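# Put the matching driver bit into the sunken fastener

## Task

Find the fastener sitting down inside the hole in the block, choose the driver bit that fits its head, and set that bit firmly into the head. Every other bit must finish in the bit holder. Release the grippers afterwards. The result only counts if it holds by itself with nothing from the robot keeping it in position. Anything the robot is touching at the end must not sag more than about a fingernail's width once left alone, or the task fails. Nothing may be dropped or knocked off the table.

## Robot and tools

Robot: two identical six-joint arms with parallel grippers, named left_arm and right_arm. These are names only, not sides of any image. In the shared scene frame the origin is on the table top midway between the arms, +x points out over the table, +z points up, and left_arm sits on the +y side. Base roots: left_arm at (+0.062, +0.453, 0) m with quat_wxyz (+0.996, 0, 0, -0.090); right_arm at (-0.011, -0.430, 0) m with quat_wxyz (+1.000, 0, 0, -0.004).

Gripper geometry: the fingers point along the gripper's +z axis and close along its y axis. The reported end_effector_position is the point between closed finger pads, about 2 cm short of the fingertips; closing pushes the tips roughly 10 mm further along +z. Reported hand positions may be slightly off, more so at long reach.

execute_actions takes "actions", a list holding zero or one item, plus an optional "pictures" boolean. An empty list commands nothing and returns the state with camera images. An action item is {"rows": [...], "steps": n}: up to 15 rows, n from 3 to 15 (default 15), each step lasting 1/30 s. Rows are applied one per step; if rows run out, the last one repeats. A wait item is {"steps": n} with no rows, n up to 300, counted from the previous result; it sends nothing new.

Each row is a single flat list of 14 numbers covering both arms, always all 14 even if one arm stays still: left_arm waist, shoulder, elbow, forearm roll, wrist pitch, wrist roll, opening, then the same seven for right_arm. The six joint values are absolute target angles in radians in each arm's own joint space (same values as the Joint positions line), not offsets. Ranges: waist -6.283 to 6.283, shoulder -2.304 to 2.304, elbow -4.224 to 0.061, forearm roll -6.283 to 6.283, wrist pitch -2.164 to 2.164, wrist roll -6.283 to 6.283. Real ends may differ by up to 0.010 rad. A target more than 0.010 rad beyond an end and farther out than the current angle gets the whole call refused; a target just beyond a real end is clipped there and reported as "joint sent to its limit" (possibly referring to an earlier action). Opening is an absolute command from -1 (closed) to +1 (fully open, about 0.084 m between pads).

Motion limits: joint targets move at most 3.14 rad/s with a 0.16 s ramp, joints of one arm are synchronised, each step's target stays within 0.623 rad of the measured angle, and if the targets would shift the gripper over 70 mm from where it is, they are pulled back proportionally. Distant goals therefore take several calls. Between calls the arms keep heading toward the last row sent until motion settles or a step is HELD. The last 3 steps of every action run after its result is returned.

Result lines: per-arm gripper pose (position in m, quat_wxyz) and linear/angular velocities in the scene frame; Joint positions and Joint velocities (six joints, then pad gap in m and m/s); joint torques (raw drive output with per-unit offset and noise, nonzero in free air); grip_measured, the measured opening on the command scale. HELD marks steps where all or part of your row was not sent. "joint command not followed" means the clearance check altered or blocked joint targets; the opening was still applied. MOTOR HOT appears from 65 °C; at 80 °C an OVER-TEMPERATURE FAULT brakes that arm until it cools.

Grasping: to hold something, keep commanding an opening well under grip_measured; the bigger the gap, the harder the squeeze (about 24 N per pad up to roughly 6 cm width). Repeating the read grip_measured still gives a light hold. Closing fast can overshoot the force. Occasionally a held part is tugged or a loose object is pushed, so check grips.

Avoid: arms touching or pressing each other; contact torques reaching load limits (waist 55.8, shoulder 55.8, elbow 46.5, forearm roll 25.1, wrist pitch 17.6, wrist roll 17.6 N m, held weight included), which triggers a TORQUE FAULT: the arm backs off, pauses 10 s and drops the rest of the call; drops, slips, slams and hard shoves; anything leaving the table. Long static holding of loads heats motors. Smooth, quick, low-effort motion is preferred.

Cameras: cam_head_left, cam_head_right, cam_left_wrist, cam_right_wrist, all 504x504, delivered in that order with empty-action calls or when pictures is true. Wrist camera frame: +z forward, +x right, +y down in the image.

zoom_image: {"camera": name, "region": [x0, y0, x1, y1]} in pixels of that camera's latest image, origin top-left, at most 504 by 504; returns a finer view and moves nothing.

read_manual: optional "section" (only "licences"); returns URDF licence texts, no motion.

finished_scene: {"scene": current scene number}; ends and grades the scene irreversibly and reports success. Release the grippers and confirm everything rests stably before calling it. Replying without any tool call ends the session.

Each tool is called after "Request:" as name(argument=value, ...) on one line, values as JSON.

## Session

Request:
execute_actions(actions=[])

Scene clock: 0.00 s of 5270.00 s.
left_arm: end_effector_position=(+0.1524, +0.1691, +0.1544) grip_measured=-1.00 end_effector_quat_wxyz=(-0.097, +0.407, +0.800, +0.429) end_effector_velocity=(+0.000, -0.001, -0.000) end_effector_angular_velocity=(-0.003, -0.000, +0.000) | right_arm: end_effector_position=(+0.1150, -0.7991, +0.1940) grip_measured=+1.00 end_effector_quat_wxyz=(-0.414, +0.666, -0.598, -0.166) end_effector_velocity=(-0.000, -0.000, +0.000) end_effector_angular_velocity=(-0.001, -0.000, -0.001)
Joint positions: left_arm=[-1.3   -0.617 -0.859  0.294 -1.141  2.351  0.   ] | right_arm=[-1.457 -0.676 -1.099  0.373 -1.313 -0.269  0.084]
Joint velocities: left_arm=[ 0.    -0.    -0.001  0.     0.002 -0.    -0.   ] | right_arm=[-0.001  0.001 -0.     0.    -0.    -0.    -0.   ]
Joint torques (N m, as the arm reports them, + toward a larger angle): no reading

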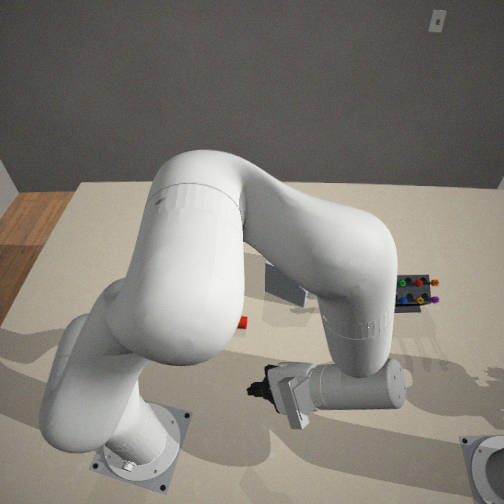

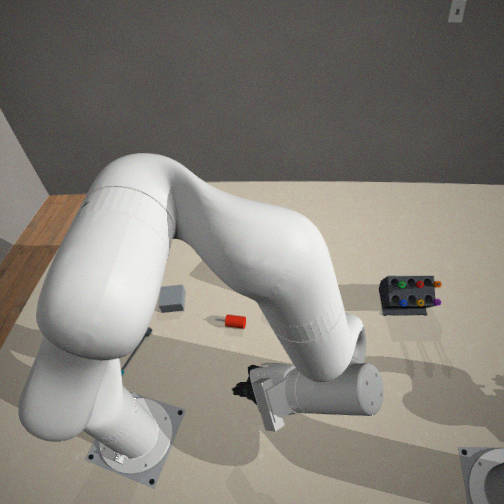

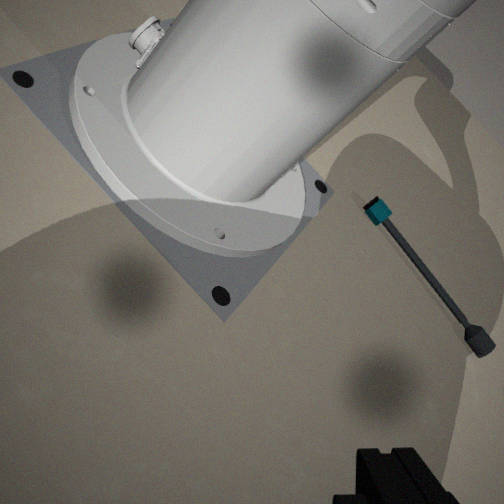

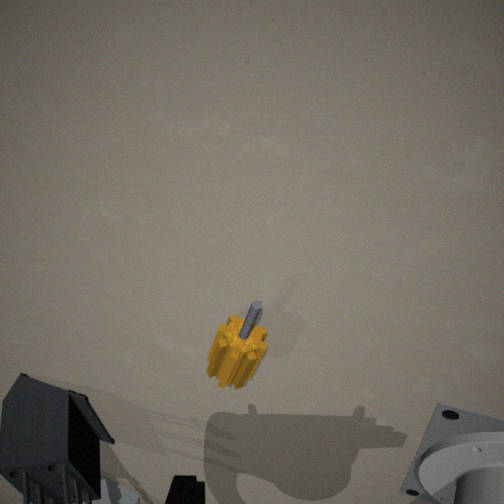

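Request:
execute_actions(actions=[{"rows":[[-1.3,-0.2,-0.95,0.1,-0.9,1.8,1, -1.457,-0.2,-1.05,0.1,-1.0,-0.1,1]],"steps":15}])

Request:
execute_actions(actions=[{"rows":[[0.7,0,-1.0,0,-1.0,0.5,1, -0.7,0,-1.0,0,-1.0,-0.7,1]],"steps":15}])

Request:
execute_actions(actions=[{"steps":40}], pictures=true)

Scene clock: 0.83 s of 5270.00 s.
left_arm: end_effector_position=(+0.1335, +0.0743, +0.2214) grip_measured=+0.87 end_effector_quat_wxyz=(-0.001, +0.241, +0.941, +0.236) end_effector_velocity=(-0.057, -0.280, +0.274) end_effector_angular_velocity=(-1.470, -0.316, +1.134) | right_arm: end_effector_position=(+0.0767, -0.8595, +0.2794) grip_measured=+1.00 end_effector_quat_wxyz=(-0.195, +0.739, -0.640, -0.082) end_effector_velocity=(-0.114, -0.176, +0.318) end_effector_angular_velocity=(-1.492, +0.425, +0.033)
Joint positions: left_arm=[-1.3   -0.373 -0.912  0.181 -1.     2.029  0.079] | right_arm=[-1.457 -0.361 -1.067  0.192 -1.106 -0.157  0.084]
Joint velocities: left_arm=[-0.002  0.752 -0.165 -0.349  0.434 -0.987  0.183] | right_arm=[ 0.001  0.972  0.098 -0.555  0.635  0.342  0.   ]
Joint torques (N m, as the arm reports them, + toward a larger angle): left_arm=[ -5.01  23.94 -22.07   5.52  -1.     0.18] | right_arm=[ -0.25  32.68 -13.51   0.97  -0.02   0.77]
Steps of this call (steps 1 to 13: nothing new was sent; steps 14 to 25: the first 12 steps of this action). Readings (joint positions):
14: left_arm=[-1.300 -0.617 -0.859 0.294 -1.141 2.351] | right_arm=[-1.457 -0.676 -1.099 0.373 -1.313 -0.269]
15: left_arm=[-1.300 -0.615 -0.859 0.293 -1.139 2.347] | right_arm=[-1.457 -0.674 -1.098 0.371 -1.311 -0.267]
17: left_arm=[-1.300 -0.590 -0.863 0.280 -1.122 2.309] | right_arm=[-1.457 -0.640 -1.092 0.350 -1.286 -0.254]
21: left_arm=[-1.300 -0.476 -0.890 0.228 -1.059 2.165] | right_arm=[-1.457 -0.493 -1.081 0.268 -1.193 -0.204]
25: the state above

Scene clock: 1.33 s of 5270.00 s.
left_arm: end_effector_position=(+0.2301, +0.0512, +0.3196) grip_measured=+1.00 end_effector_quat_wxyz=(+0.015, -0.141, +0.987, +0.081) end_effector_velocity=(+0.331, +0.120, +0.128) end_effector_angular_velocity=(-0.252, -0.145, +1.796) | right_arm: end_effector_position=(+0.1682, -0.8443, +0.3550) grip_measured=+1.00 end_effector_quat_wxyz=(-0.065, +0.897, -0.435, -0.025) end_effector_velocity=(+0.326, +0.160, +0.089) end_effector_angular_velocity=(-0.249, -0.075, +1.575)
Joint positions: left_arm=[-1.031 -0.159 -0.961  0.079 -0.955  1.597  0.084] | right_arm=[-1.189 -0.145 -1.032  0.074 -1.014 -0.335  0.084]
Joint velocities: left_arm=[ 0.862  0.242 -0.059 -0.12  -0.069 -0.858  0.   ] | right_arm=[ 0.862  0.253  0.057 -0.129  0.024 -0.639  0.   ]
Joint torques (N m, as the arm reports them, + toward a larger angle): left_arm=[ -5.94  20.01 -26.61   4.42  -0.34  -0.15] | right_arm=[ -0.46  32.4  -14.11   2.47   0.22   0.79]
Steps of this call (steps 1 to 3: the last 3 steps of your previous action; steps 4 to 15: the first 12 steps of this action). Readings (joint positions):
4: left_arm=[-1.300 -0.276 -0.934 0.135 -0.944 1.901] | right_arm=[-1.457 -0.247 -1.056 0.128 -1.033 -0.118]
5: left_arm=[-1.297 -0.255 -0.938 0.126 -0.933 1.872] | right_arm=[-1.455 -0.232 -1.055 0.120 -1.024 -0.116]
7: left_arm=[-1.263 -0.231 -0.944 0.116 -0.930 1.824] | right_arm=[-1.423 -0.216 -1.050 0.110 -1.019 -0.145]
11: left_arm=[-1.145 -0.194 -0.952 0.096 -0.945 1.712] | right_arm=[-1.303 -0.179 -1.040 0.091 -1.017 -0.249]
15: the state above

Scene clock: 2.67 s of 5270.00 s.
left_arm: end_effector_position=(+0.5015, +0.4383, +0.3946) grip_measured=+1.00 end_effector_quat_wxyz=(-0.001, +0.935, -0.355, -0.010) end_effector_velocity=(+0.012, +0.383, +0.017) end_effector_angular_velocity=(-0.009, -0.033, +1.174) | right_arm: end_effector_position=(+0.3229, -0.7159, +0.4056) grip_measured=+1.00 end_effector_quat_wxyz=(-0.000, +1.000, -0.004, -0.000) end_effector_velocity=(+0.000, +0.000, +0.001) end_effector_angular_velocity=(-0.001, -0.002, -0.000)
Joint positions: left_arm=[ 0.142 -0.02  -0.995  0.01  -0.994  0.682  0.084] | right_arm=[-0.7   -0.    -1.     0.    -1.    -0.7    0.084]
Joint velocities: left_arm=[ 0.879  0.032 -0.007 -0.016 -0.008 -0.287 -0.   ] | right_arm=[ 0.     0.002 -0.     0.001  0.     0.    -0.   ]
Joint torques (N m, as the arm reports them, + toward a larger angle): left_arm=[ -1.34  20.13 -28.5    4.51  -0.02  -0.33] | right_arm=[ -0.66  26.79 -15.44   1.8    0.39   0.75]
Kept back: nothing.
Steps of this call (steps 1 to 3: the last 3 steps of your previous action; steps 4 to 40: the robot went on to your last target). Readings (joint positions):
1: left_arm=[-1.002 -0.151 -0.963 0.075 -0.957 1.569] | right_arm=[-1.160 -0.137 -1.031 0.070 -1.013 -0.357]
2: left_arm=[-0.973 -0.143 -0.965 0.071 -0.959 1.540] | right_arm=[-1.131 -0.128 -1.029 0.065 -1.012 -0.378]
4: left_arm=[-0.915 -0.129 -0.968 0.064 -0.963 1.482] | right_arm=[-1.073 -0.111 -1.025 0.056 -1.011 -0.421]
8: left_arm=[-0.798 -0.105 -0.974 0.052 -0.970 1.365] | right_arm=[-0.957 -0.077 -1.017 0.039 -1.007 -0.508]
40: the state above

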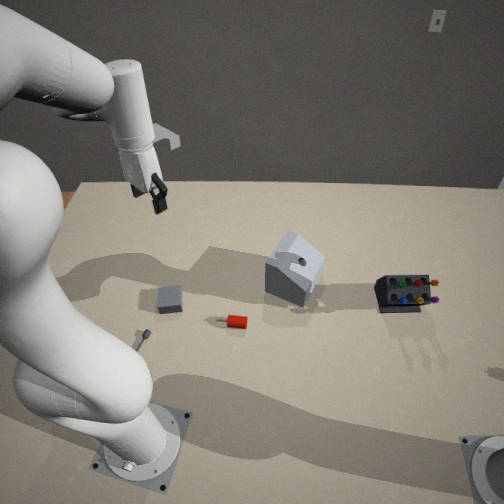

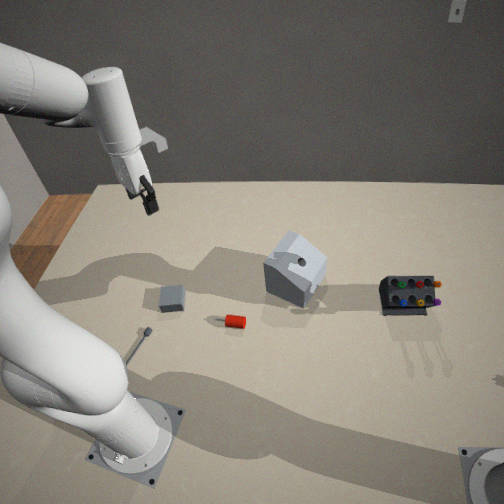

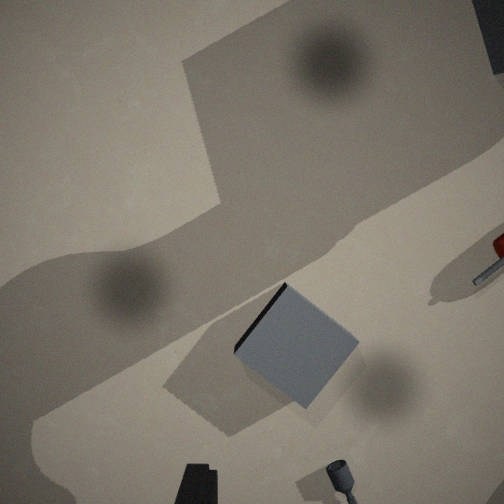

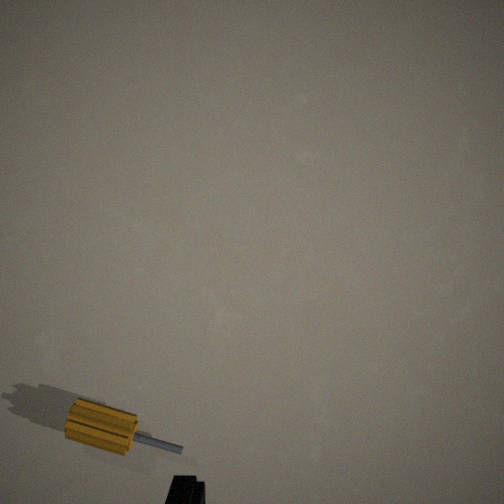

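Request:
zoom_image(camera="cam_head_left", region=[250,215,460,335])

Request:
zoom_image(camera="cam_head_right", region=[250,215,460,335])

Region (250, 215, 460, 335) of cam_head_left's 504x504 image, scaled by 2.400, with more detail than that image has; it fills the top 288 rows of this view, and the rest is white.

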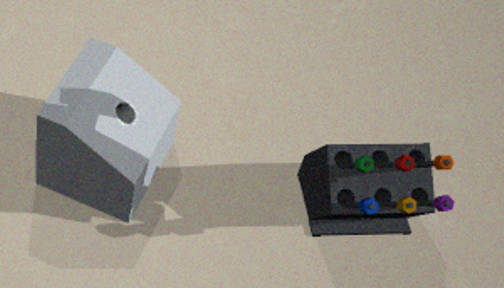

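Region (250, 215, 460, 335) of cam_head_right's 504x504 image, scaled by 2.400, with more detail than that image has; it fills the top 288 rows of this view, and the rest is white.

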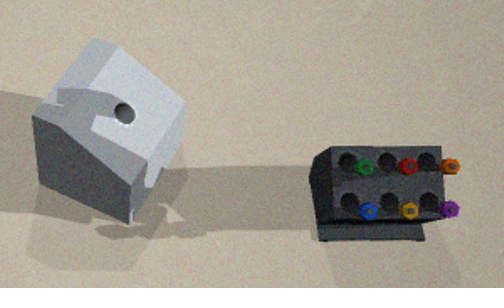

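Request:
execute_actions(actions=[{"rows":[[0.7,0,-1.0,0,-1.0,0.5,1, 0.752,-0.2135,-1.3336,0,-1.12,0.744,1]],"steps":15}])

Request:
execute_actions(actions=[{"steps":60}], pictures=true)

Scene clock: 3.43 s of 5270.00 s.
left_arm: end_effector_position=(+0.4450, +0.6685, +0.4054) grip_measured=+1.00 end_effector_quat_wxyz=(+0.000, +1.000, +0.005, -0.000) end_effector_velocity=(-0.015, +0.027, +0.001) end_effector_angular_velocity=(-0.000, -0.003, +0.099) | right_arm: end_effector_position=(+0.4151, -0.6367, +0.4235) grip_measured=+1.00 end_effector_quat_wxyz=(+0.000, +1.000, -0.004, +0.000) end_effector_velocity=(+0.239, +0.303, +0.042) end_effector_angular_velocity=(-0.001, +0.000, +0.005)
Joint positions: left_arm=[ 0.692 -0.    -1.     0.    -1.     0.503  0.084] | right_arm=[-0.444 -0.077 -1.12   0.    -1.043 -0.444  0.084]
Joint velocities: left_arm=[ 0.072  0.003  0.001 -0.002  0.001 -0.026 -0.   ] | right_arm=[ 0.795 -0.19  -0.296 -0.001 -0.107  0.792 -0.   ]
Joint torques (N m, as the arm reports them, + toward a larger angle): left_arm=[ -5.69  14.35 -28.59   4.05   0.03  -0.11] | right_arm=[  0.35  30.2  -15.08   1.59   0.71   0.92]
Steps of this call (steps 1 to 11: the robot went on to your last target; steps 12 to 23: the first 12 steps of this action). Readings (joint positions):
12: left_arm=[0.495 -0.007 -0.998 0.004 -0.998 0.567] | right_arm=[-0.700 -0.000 -1.000 -0.000 -1.000 -0.700]
13: left_arm=[0.524 -0.006 -0.998 0.003 -0.998 0.557] | right_arm=[-0.697 -0.001 -1.002 -0.000 -1.001 -0.697]
15: left_arm=[0.583 -0.004 -0.999 0.002 -0.999 0.538] | right_arm=[-0.664 -0.013 -1.020 -0.000 -1.008 -0.661]
19: left_arm=[0.670 -0.001 -1.000 0.001 -1.000 0.510] | right_arm=[-0.550 -0.049 -1.076 0.000 -1.027 -0.550]
23: the state above

Scene clock: 5.43 s of 5270.00 s.
left_arm: end_effector_position=(+0.4433, +0.6715, +0.4056) grip_measured=+1.00 end_effector_quat_wxyz=(+0.000, +1.000, +0.010, +0.000) end_effector_velocity=(-0.000, -0.000, -0.000) end_effector_angular_velocity=(-0.001, +0.002, -0.001) | right_arm: end_effector_position=(+0.3797, -0.0703, +0.4501) grip_measured=+1.00 end_effector_quat_wxyz=(-0.000, +1.000, +0.000, +0.000) end_effector_velocity=(-0.002, +0.002, -0.001) end_effector_angular_velocity=(-0.002, -0.001, +0.003)
Joint positions: left_arm=[ 0.7    0.    -1.    -0.    -1.     0.5    0.084] | right_arm=[ 0.751 -0.213 -1.334 -0.    -1.12   0.744  0.084]
Joint velocities: left_arm=[ 0.    -0.     0.    -0.    -0.001  0.001  0.   ] | right_arm=[ 0.005 -0.001  0.    -0.002  0.     0.003  0.   ]
Joint torques (N m, as the arm reports them, + toward a larger angle): left_arm=[ -4.88  16.16 -29.33   4.33  -0.47   0.11] | right_arm=[ -0.75  34.87 -15.32   1.77   0.56   0.7 ]
Kept back: nothing.
Steps of this call (steps 1 to 3: the last 3 steps of your previous action; steps 4 to 60: the robot went on to your last target). Readings (joint positions):
1: left_arm=[0.694 -0.000 -1.000 0.000 -1.000 0.502] | right_arm=[-0.417 -0.083 -1.130 0.000 -1.046 -0.417]
2: left_arm=[0.696 -0.000 -1.000 0.000 -1.000 0.501] | right_arm=[-0.391 -0.089 -1.139 0.000 -1.050 -0.391]
4: left_arm=[0.697 -0.000 -1.000 -0.000 -1.000 0.501] | right_arm=[-0.338 -0.100 -1.156 0.000 -1.056 -0.338]
8: left_arm=[0.699 -0.000 -1.000 -0.000 -1.000 0.500] | right_arm=[-0.233 -0.119 -1.186 0.000 -1.067 -0.233]
60: the state above

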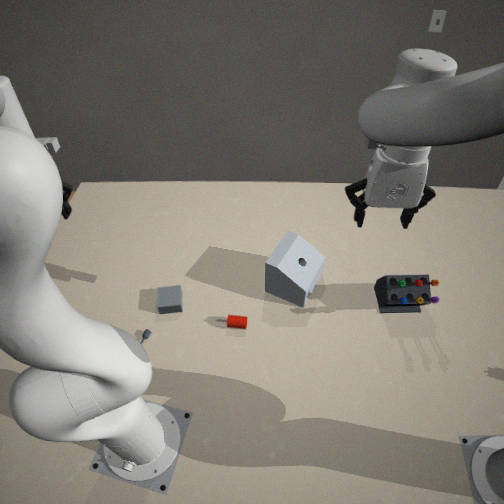

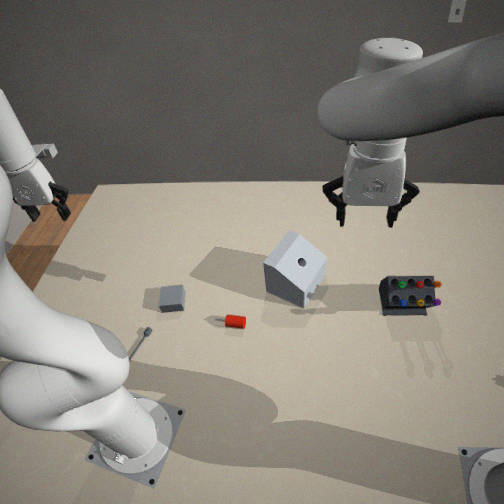

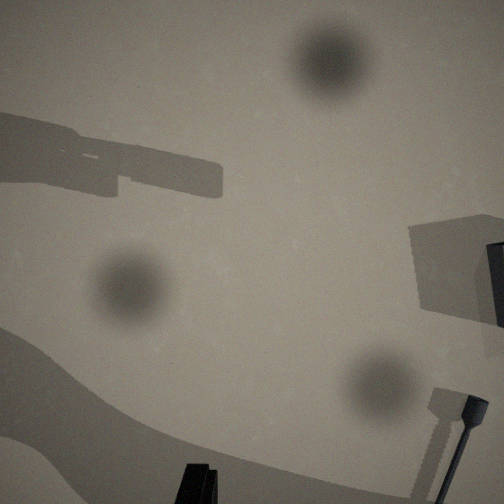

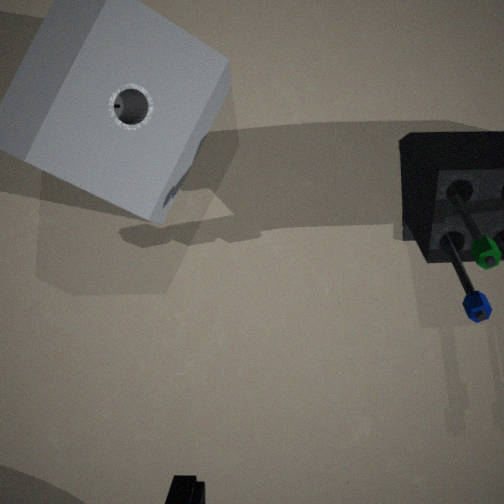

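Request:
zoom_image(camera="cam_right_wrist", region=[90,65,170,145])

Request:
zoom_image(camera="cam_right_wrist", region=[0,0,250,250])

Request:
zoom_image(camera="cam_right_wrist", region=[304,125,504,325])

Region (90, 65, 170, 145) of cam_right_wrist's 504x504 image, scaled by 6.300, with more detail than that image has.

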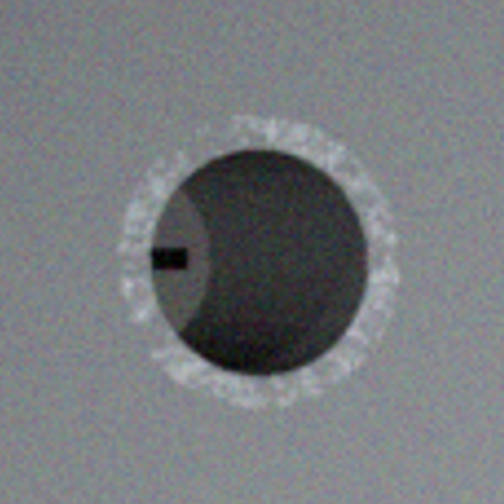

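Region (0, 0, 250, 250) of cam_right_wrist's 504x504 image, scaled by 2.016, with more detail than that image has.

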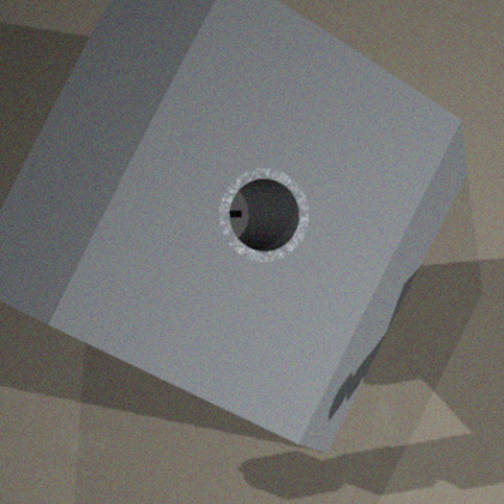

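Region (304, 125, 504, 325) of cam_right_wrist's 504x504 image, scaled by 2.520, with more detail than that image has.

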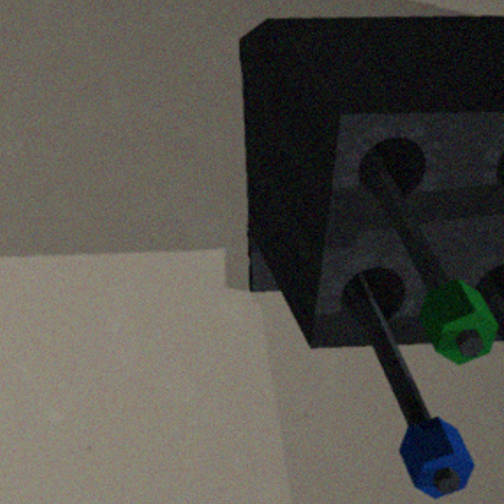

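Request:
execute_actions(actions=[{"rows":[[0.7,0,-1.0,0,-1.0,0.5,1, 0.4824,-0.6006,-1.1219,1.2977,-0.3156,-1.858,1]],"steps":15}])

Request:
execute_actions(actions=[{"steps":30}], pictures=true)

Scene clock: 6.70 s of 5270.00 s.
left_arm: end_effector_position=(+0.4433, +0.6715, +0.4056) grip_measured=+1.00 end_effector_quat_wxyz=(+0.000, +1.000, +0.010, +0.000) end_effector_velocity=(-0.001, -0.000, -0.001) end_effector_angular_velocity=(-0.002, +0.003, +0.000) | right_arm: end_effector_position=(+0.4229, -0.0441, +0.3382) grip_measured=+1.00 end_effector_quat_wxyz=(-0.101, +0.994, -0.003, -0.036) end_effector_velocity=(+0.169, +0.073, -0.322) end_effector_angular_velocity=(+0.738, -0.037, -0.164)
Joint positions: left_arm=[ 0.7   -0.    -1.    -0.    -1.     0.5    0.084] | right_arm=[ 0.649 -0.362 -1.252  0.275 -0.845  0.469  0.084]
Joint velocities: left_arm=[ 0.     0.     0.001 -0.    -0.002  0.     0.   ] | right_arm=[-0.313 -0.449  0.246  1.033  0.993 -1.032 -0.   ]
Joint torques (N m, as the arm reports them, + toward a larger angle): left_arm=[ -5.26  16.79 -29.53   5.03  -0.24  -0.04] | right_arm=[ -1.66  40.16 -14.63   2.46   0.6    0.51]
Steps of this call (steps 1 to 15: the robot went on to your last target; steps 16 to 26: nothing new was sent; steps 27 to 38: the first 12 steps of this action). Readings (joint positions):
27: left_arm=[0.700 0.000 -1.000 0.000 -1.000 0.500] | right_arm=[0.752 -0.214 -1.334 0.000 -1.120 0.744]
28: left_arm=[0.700 0.000 -1.000 0.000 -1.000 0.500] | right_arm=[0.751 -0.215 -1.333 0.003 -1.117 0.741]
30: left_arm=[0.700 -0.000 -1.000 -0.000 -1.000 0.500] | right_arm=[0.737 -0.234 -1.323 0.038 -1.081 0.705]
34: left_arm=[0.700 -0.000 -1.000 -0.000 -1.000 0.500] | right_arm=[0.691 -0.302 -1.285 0.149 -0.971 0.595]
38: the state above

Scene clock: 7.70 s of 5270.00 s.
left_arm: end_effector_position=(+0.4433, +0.6715, +0.4056) grip_measured=+1.00 end_effector_quat_wxyz=(+0.000, +1.000, +0.010, +0.000) end_effector_velocity=(-0.001, +0.000, -0.000) end_effector_angular_velocity=(-0.001, +0.001, +0.002) | right_arm: end_effector_position=(+0.5426, -0.0627, +0.1798) grip_measured=+1.00 end_effector_quat_wxyz=(-0.154, +0.857, +0.445, +0.208) end_effector_velocity=(+0.002, -0.003, -0.003) end_effector_angular_velocity=(-0.369, -0.755, +1.441)
Joint positions: left_arm=[ 0.7    0.    -1.     0.    -1.     0.5    0.084] | right_arm=[ 0.483 -0.6   -1.122  1.295 -0.316 -1.697  0.084]
Joint velocities: left_arm=[ 0.001 -0.     0.    -0.    -0.001 -0.001  0.   ] | right_arm=[-0.003 -0.004  0.002  0.021  0.007 -1.693  0.   ]
Joint torques (N m, as the arm reports them, + toward a larger angle): left_arm=[ -4.2   18.24 -28.95   4.92  -0.37  -0.1 ] | right_arm=[ -1.51  44.88 -13.44   1.18   0.38   2.25]
Kept back: nothing.
Steps of this call (steps 1 to 3: the last 3 steps of your previous action; steps 4 to 30: the robot went on to your last target). Readings (joint positions):
1: left_arm=[0.700 -0.000 -1.000 0.000 -1.000 0.500] | right_arm=[0.638 -0.377 -1.244 0.311 -0.812 0.433]
2: left_arm=[0.700 -0.000 -1.000 0.000 -1.000 0.500] | right_arm=[0.628 -0.392 -1.236 0.348 -0.779 0.396]
4: left_arm=[0.700 0.000 -1.000 0.000 -1.000 0.500] | right_arm=[0.607 -0.421 -1.220 0.430 -0.714 0.314]
8: left_arm=[0.700 -0.000 -1.000 -0.000 -1.000 0.500] | right_arm=[0.568 -0.478 -1.189 0.625 -0.588 0.119]
30: the state above

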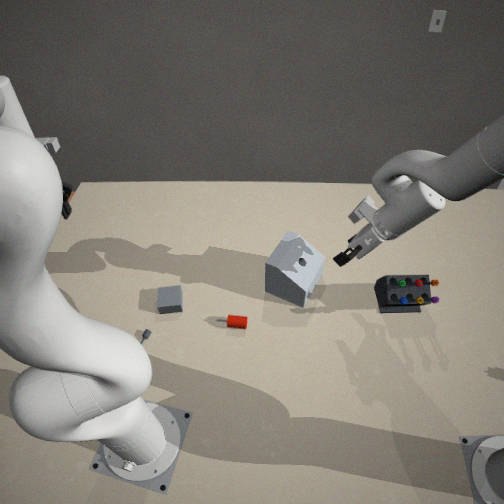

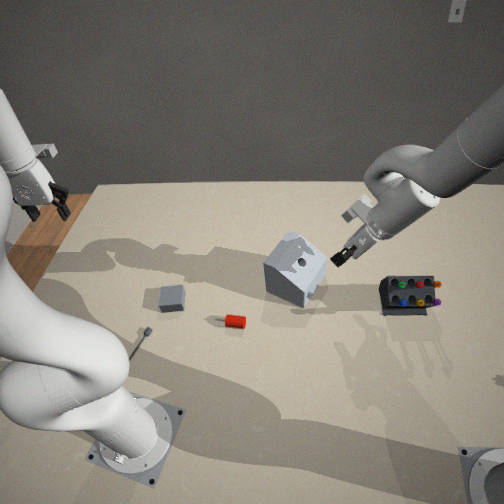

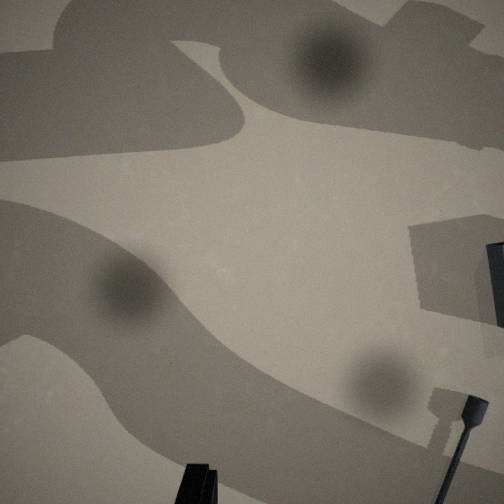

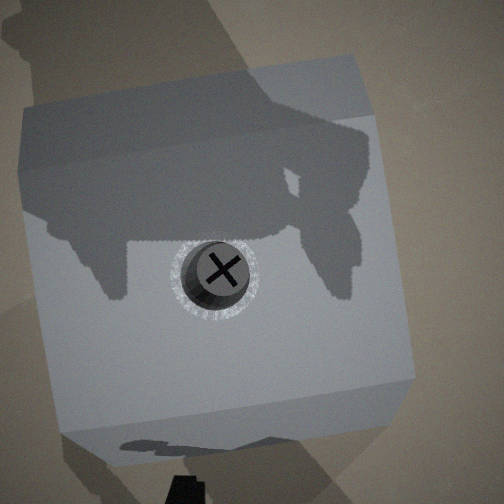

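Request:
execute_actions(actions=[{"steps":8}], pictures=true)

Request:
zoom_image(camera="cam_right_wrist", region=[180,190,310,320])

Scene clock: 15.23 s of 5270.00 s.
left_arm: end_effector_position=(+0.4433, +0.6715, +0.4056) grip_measured=+1.00 end_effector_quat_wxyz=(+0.000, +1.000, +0.010, +0.000) end_effector_velocity=(+0.000, +0.000, -0.000) end_effector_angular_velocity=(-0.000, +0.000, -0.000) | right_arm: end_effector_position=(+0.5428, -0.0631, +0.1793) grip_measured=+1.00 end_effector_quat_wxyz=(-0.137, +0.819, +0.512, +0.220) end_effector_velocity=(-0.000, -0.000, -0.001) end_effector_angular_velocity=(+0.000, +0.002, -0.001)
Joint positions: left_arm=[ 0.7   -0.    -1.     0.    -1.     0.5    0.084] | right_arm=[ 0.482 -0.601 -1.122  1.298 -0.316 -1.858  0.084]
Joint velocities: left_arm=[ 0.001 -0.001  0.    -0.     0.001  0.001 -0.   ] | right_arm=[-0.    -0.001  0.     0.001 -0.    -0.    -0.   ]
Joint torques (N m, as the arm reports them, + toward a larger angle): left_arm=[ -5.76  15.34 -29.57   5.79  -0.26  -0.24] | right_arm=[ -1.43  46.15 -13.26   1.66   0.27   0.76]
Kept back: nothing.
Steps of this call (steps 1 to 30: the robot went on to your last target; steps 31 to 90: nothing new was sent; then 4.53 s passed at rest). Readings (joint positions):
1: left_arm=[0.700 0.000 -1.000 -0.000 -1.000 0.500] | right_arm=[0.483 -0.600 -1.122 1.296 -0.316 -1.746]
2: left_arm=[0.700 0.000 -1.000 -0.000 -1.000 0.500] | right_arm=[0.483 -0.600 -1.122 1.296 -0.316 -1.779]
4: left_arm=[0.700 0.000 -1.000 0.000 -1.000 0.500] | right_arm=[0.483 -0.600 -1.122 1.297 -0.316 -1.819]
8: left_arm=[0.700 0.000 -1.000 -0.000 -1.000 0.500] | right_arm=[0.482 -0.601 -1.122 1.297 -0.316 -1.848]
90: the state above
All arms were judged still, so your last target was given up. Only a new action makes them travel on or press farther. Fingers that are still opening or closing keep moving.

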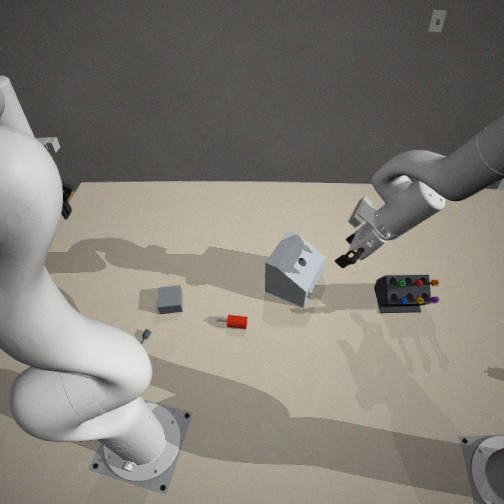

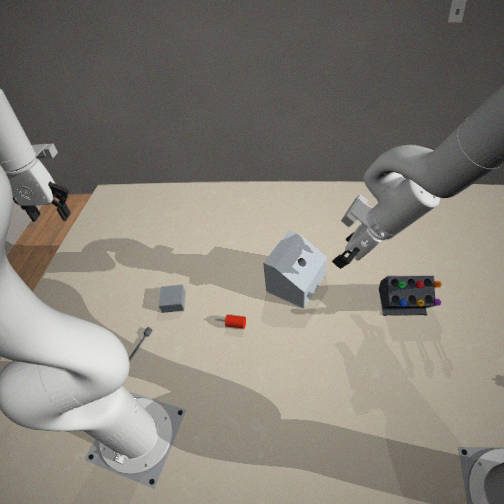

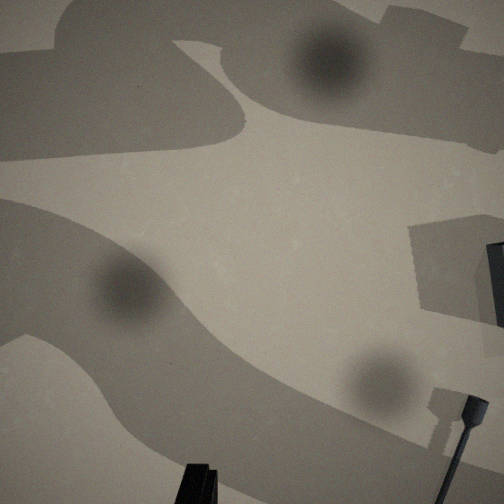

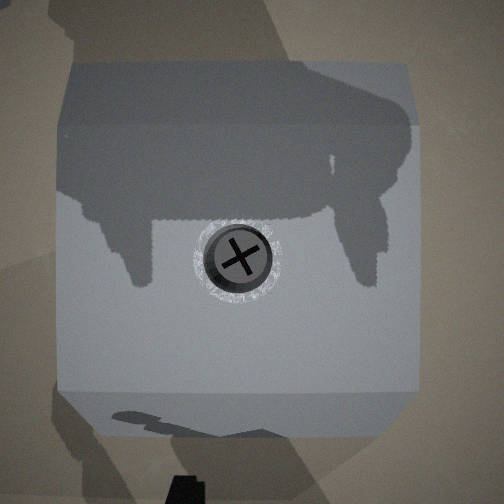

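Region (180, 190, 310, 320) of cam_right_wrist's 504x504 image, scaled by 3.877, with more detail than that image has.

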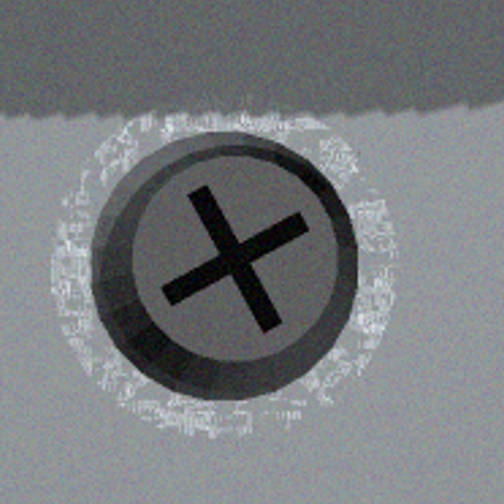

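Request:
execute_actions(actions=[{"rows":[[0.7,0,-1.0,0,-1.0,0.5,1, 0.55,-0.1,-0.85,1.5,0,-1.5,1]],"steps":15}])

Request:
execute_actions(actions=[{"steps":8}])

Request:
execute_actions(actions=[{"rows":[[0.7,0,-1.0,0,-1.0,0.5,1, 0.6029,0.2026,-0.2873,1.72,0.2873,-1.196,1]],"steps":15}])

Request:
execute_actions(actions=[{"steps":25}], pictures=true)

Scene clock: 16.17 s of 5270.00 s.
left_arm: end_effector_position=(+0.4433, +0.6715, +0.4056) grip_measured=+1.00 end_effector_quat_wxyz=(+0.000, +1.000, +0.010, +0.000) end_effector_velocity=(+0.000, -0.000, -0.001) end_effector_angular_velocity=(+0.000, +0.000, -0.001) | right_arm: end_effector_position=(+0.5301, -0.0884, +0.2971) grip_measured=+1.00 end_effector_quat_wxyz=(-0.104, +0.876, +0.361, +0.302) end_effector_velocity=(-0.086, -0.120, +0.360) end_effector_angular_velocity=(+0.383, -0.314, -1.124)
Joint positions: left_arm=[ 0.7   -0.    -1.    -0.    -1.     0.5    0.084] | right_arm=[ 0.523 -0.3   -0.959  1.419 -0.126 -1.643  0.084]
Joint velocities: left_arm=[-0.    -0.001  0.001  0.     0.002  0.001  0.   ] | right_arm=[0.134 0.994 0.538 0.402 0.623 0.707 0.   ]
Joint torques (N m, as the arm reports them, + toward a larger angle): left_arm=[ -3.87  15.25 -28.82   4.29   0.04  -0.1 ] | right_arm=[  1.53  36.32 -14.03   1.55   0.54   0.73]
Steps of this call (steps 1 to 16: nothing new was sent; steps 17 to 28: the first 12 steps of this action). Readings (joint positions):
17: left_arm=[0.700 0.000 -1.000 0.000 -1.000 0.500] | right_arm=[0.482 -0.601 -1.122 1.298 -0.316 -1.858]
18: left_arm=[0.700 -0.000 -1.000 -0.000 -1.000 0.500] | right_arm=[0.483 -0.598 -1.120 1.299 -0.313 -1.856]
20: left_arm=[0.700 0.000 -1.000 0.000 -1.000 0.500] | right_arm=[0.487 -0.565 -1.098 1.314 -0.290 -1.829]
24: left_arm=[0.700 0.000 -1.000 0.000 -1.000 0.500] | right_arm=[0.506 -0.430 -1.030 1.367 -0.208 -1.736]
28: the state above

Scene clock: 16.43 s of 5270.00 s.
left_arm: end_effector_position=(+0.4433, +0.6715, +0.4056) grip_measured=+1.00 end_effector_quat_wxyz=(+0.000, +1.000, +0.010, +0.000) end_effector_velocity=(-0.000, +0.000, +0.000) end_effector_angular_velocity=(+0.001, -0.001, +0.001) | right_arm: end_effector_position=(+0.5098, -0.1145, +0.3588) grip_measured=+1.00 end_effector_quat_wxyz=(-0.098, +0.895, +0.259, +0.349) end_effector_velocity=(-0.026, -0.033, +0.037) end_effector_angular_velocity=(+0.074, -0.024, -0.205)
Joint positions: left_arm=[ 0.7    0.    -1.    -0.    -1.     0.5    0.084] | right_arm=[ 0.548 -0.117 -0.859  1.493 -0.011 -1.512  0.084]
Joint velocities: left_arm=[ 0.001  0.001  0.     0.     0.001 -0.     0.   ] | right_arm=[ 0.021  0.159  0.108  0.07   0.116  0.131 -0.   ]
Joint torques (N m, as the arm reports them, + toward a larger angle): left_arm=[ -7.14  16.91 -30.29   3.9   -0.28  -0.45] | right_arm=[ -0.42  26.56 -15.01   0.98   0.16   0.7 ]
Kept back: nothing.
Steps of this call (steps 1 to 3: the last 3 steps of your previous action; steps 4 to 8: the robot went on to your last target). Readings (joint positions):
1: left_arm=[0.700 0.000 -1.000 0.000 -1.000 0.500] | right_arm=[0.528 -0.267 -0.941 1.433 -0.105 -1.619]
2: left_arm=[0.700 -0.000 -1.000 -0.000 -1.000 0.500] | right_arm=[0.532 -0.233 -0.923 1.446 -0.084 -1.595]
4: left_arm=[0.700 0.000 -1.000 -0.000 -1.000 0.500] | right_arm=[0.540 -0.171 -0.889 1.471 -0.046 -1.552]
8: the state above

Scene clock: 16.83 s of 5270.00 s.
left_arm: end_effector_position=(+0.4433, +0.6715, +0.4056) grip_measured=+1.00 end_effector_quat_wxyz=(+0.000, +1.000, +0.010, +0.000) end_effector_velocity=(+0.000, -0.000, +0.000) end_effector_angular_velocity=(+0.000, -0.000, -0.000) | right_arm: end_effector_position=(+0.4241, -0.1917, +0.2976) grip_measured=+1.00 end_effector_quat_wxyz=(-0.061, +0.941, +0.132, +0.304) end_effector_velocity=(-0.268, -0.245, -0.190) end_effector_angular_velocity=(-0.085, +0.324, -0.786)
Joint positions: left_arm=[ 0.7    0.    -1.    -0.    -1.     0.5    0.084] | right_arm=[ 0.575  0.039 -0.583  1.603  0.134 -1.358  0.084]
Joint velocities: left_arm=[-0.001 -0.    -0.     0.     0.    -0.    -0.   ] | right_arm=[ 0.078  0.449  0.814  0.322  0.418  0.444 -0.   ]
Joint torques (N m, as the arm reports them, + toward a larger angle): left_arm=[ -7.23  15.73 -28.58   3.93   0.06  -0.27] | right_arm=[  0.87  23.47 -14.27   1.17   0.33   0.73]
Steps of this call (steps 1 to 12: the first 12 steps of this action). Readings (joint positions):
1: left_arm=[0.700 -0.000 -1.000 -0.000 -1.000 0.500] | right_arm=[0.548 -0.112 -0.856 1.495 -0.008 -1.509]
2: left_arm=[0.700 0.000 -1.000 -0.000 -1.000 0.500] | right_arm=[0.549 -0.108 -0.852 1.498 -0.004 -1.504]
4: left_arm=[0.700 0.000 -1.000 0.000 -1.000 0.500] | right_arm=[0.553 -0.087 -0.815 1.513 0.017 -1.483]
8: left_arm=[0.700 -0.000 -1.000 -0.000 -1.000 0.500] | right_arm=[0.564 -0.022 -0.694 1.560 0.077 -1.418]
12: the state above

Scene clock: 17.67 s of 5270.00 s.
left_arm: end_effector_position=(+0.4433, +0.6715, +0.4056) grip_measured=+1.00 end_effector_quat_wxyz=(+0.000, +1.000, +0.010, +0.000) end_effector_velocity=(-0.000, -0.000, -0.000) end_effector_angular_velocity=(-0.001, +0.002, -0.001) | right_arm: end_effector_position=(+0.3217, -0.2873, +0.2291) grip_measured=+1.00 end_effector_quat_wxyz=(-0.000, +0.966, +0.000, +0.259) end_effector_velocity=(-0.002, -0.001, -0.001) end_effector_angular_velocity=(-0.000, +0.002, -0.003)
Joint positions: left_arm=[ 0.7   -0.    -1.     0.    -1.     0.5    0.084] | right_arm=[ 0.603  0.202 -0.288  1.72   0.287 -1.196  0.084]
Joint velocities: left_arm=[-0.001 -0.     0.     0.    -0.002  0.    -0.   ] | right_arm=[0.001 0.002 0.004 0.002 0.001 0.001 0.   ]
Joint torques (N m, as the arm reports them, + toward a larger angle): left_arm=[ -4.51  18.52 -30.74   4.04  -0.16  -0.15] | right_arm=[ -1.2   16.36 -13.3    0.74   0.73   0.64]
Kept back: nothing.
Steps of this call (steps 1 to 3: the last 3 steps of your previous action; steps 4 to 25: the robot went on to your last target). Readings (joint positions):
1: left_arm=[0.700 -0.000 -1.000 -0.000 -1.000 0.500] | right_arm=[0.577 0.054 -0.556 1.614 0.148 -1.343]
2: left_arm=[0.700 0.000 -1.000 -0.000 -1.000 0.500] | right_arm=[0.580 0.069 -0.529 1.624 0.162 -1.329]
4: left_arm=[0.700 0.000 -1.000 0.000 -1.000 0.500] | right_arm=[0.585 0.098 -0.476 1.645 0.190 -1.300]
8: left_arm=[0.700 0.000 -1.000 0.000 -1.000 0.500] | right_arm=[0.595 0.156 -0.372 1.686 0.243 -1.243]
25: the state above

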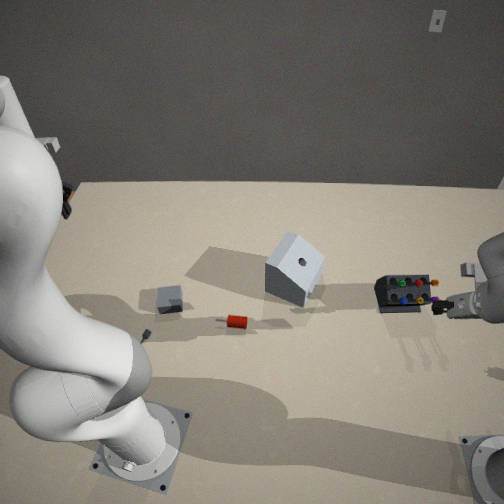

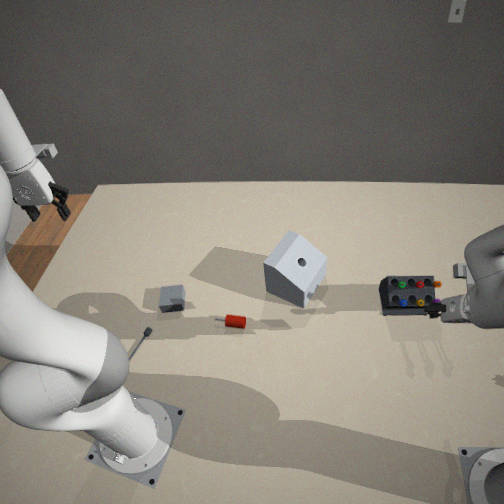

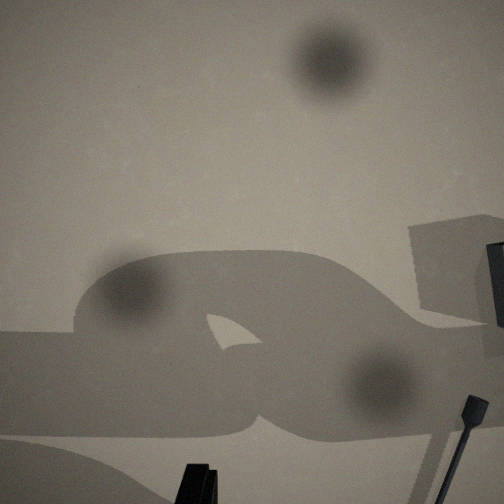

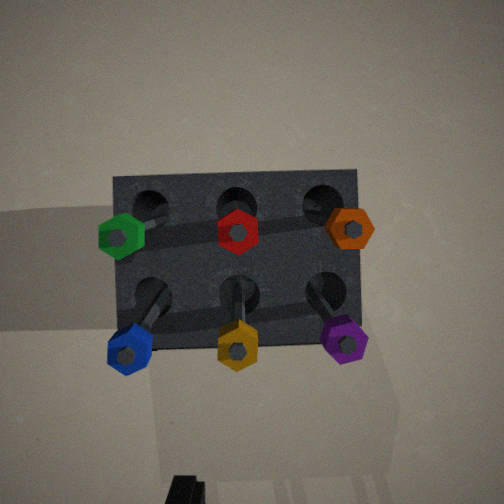

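Request:
zoom_image(camera="cam_right_wrist", region=[90,160,270,380])

Request:
zoom_image(camera="cam_right_wrist", region=[200,160,380,380])

Region (90, 160, 270, 380) of cam_right_wrist's 504x504 image, scaled by 2.291, with more detail than that image has; it fills the left 412 columns of this view, and the rest is white.

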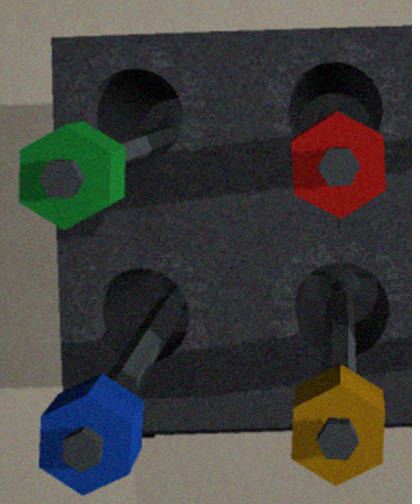

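Region (200, 160, 380, 380) of cam_right_wrist's 504x504 image, scaled by 2.291, with more detail than that image has; it fills the left 412 columns of this view, and the rest is white.

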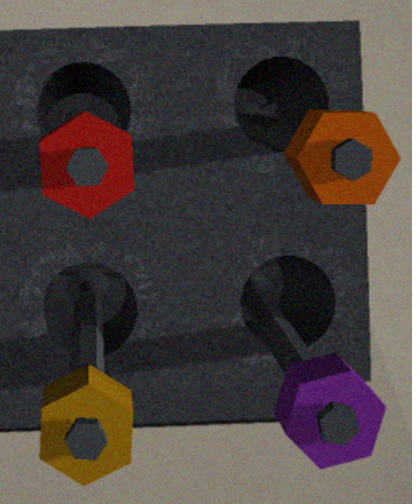

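Request:
zoom_image(camera="cam_right_wrist", region=[210,265,270,325])

Request:
zoom_image(camera="cam_right_wrist", region=[290,175,350,235])

Request:
zoom_image(camera="cam_right_wrist", region=[210,175,270,235])

Request:
zoom_image(camera="cam_right_wrist", region=[125,178,185,238])

Region (210, 265, 270, 325) of cam_right_wrist's 504x504 image, scaled by 8.400, with more detail than that image has.

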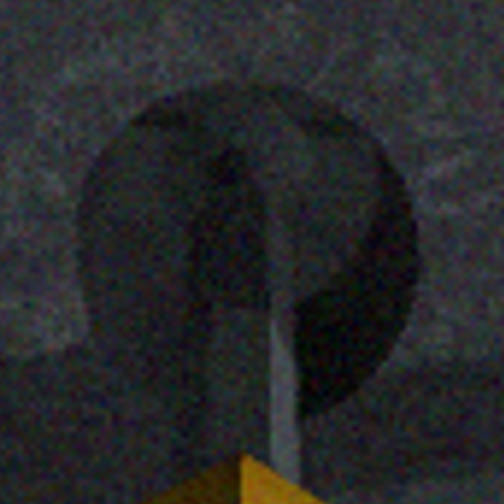

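Region (290, 175, 350, 235) of cam_right_wrist's 504x504 image, scaled by 8.400, with more detail than that image has.

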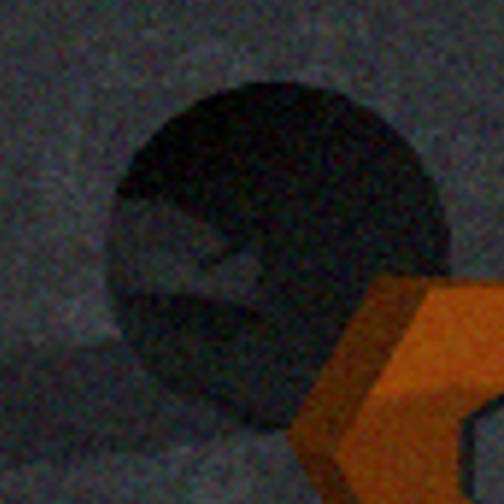

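Region (210, 175, 270, 235) of cam_right_wrist's 504x504 image, scaled by 8.400, with more detail than that image has.

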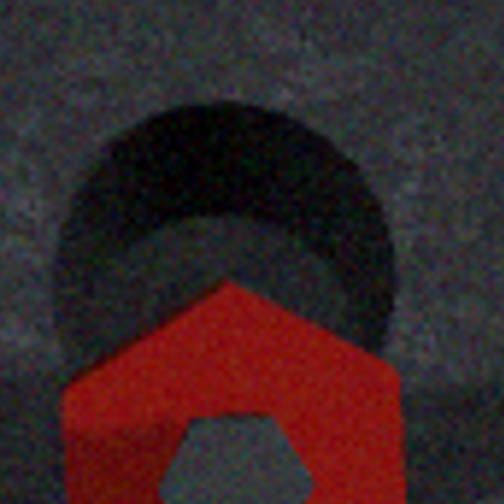

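Region (125, 178, 185, 238) of cam_right_wrist's 504x504 image, scaled by 8.400, with more detail than that image has.

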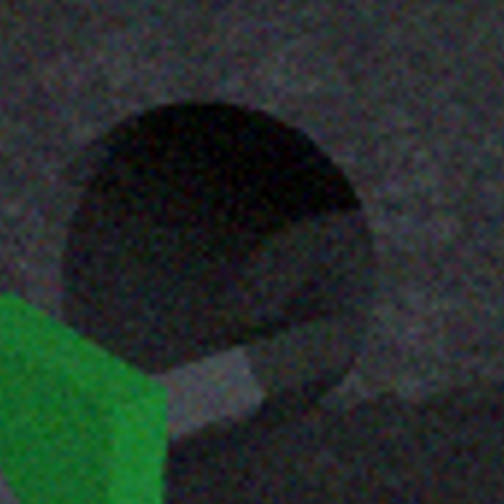

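Request:
zoom_image(camera="cam_left_wrist", region=[404,380,504,480])

Region (404, 380, 504, 480) of cam_left_wrist's 504x504 image, scaled by 5.040, with more detail than that image has.

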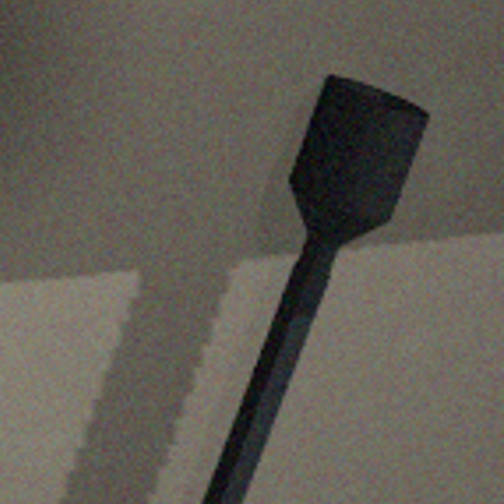

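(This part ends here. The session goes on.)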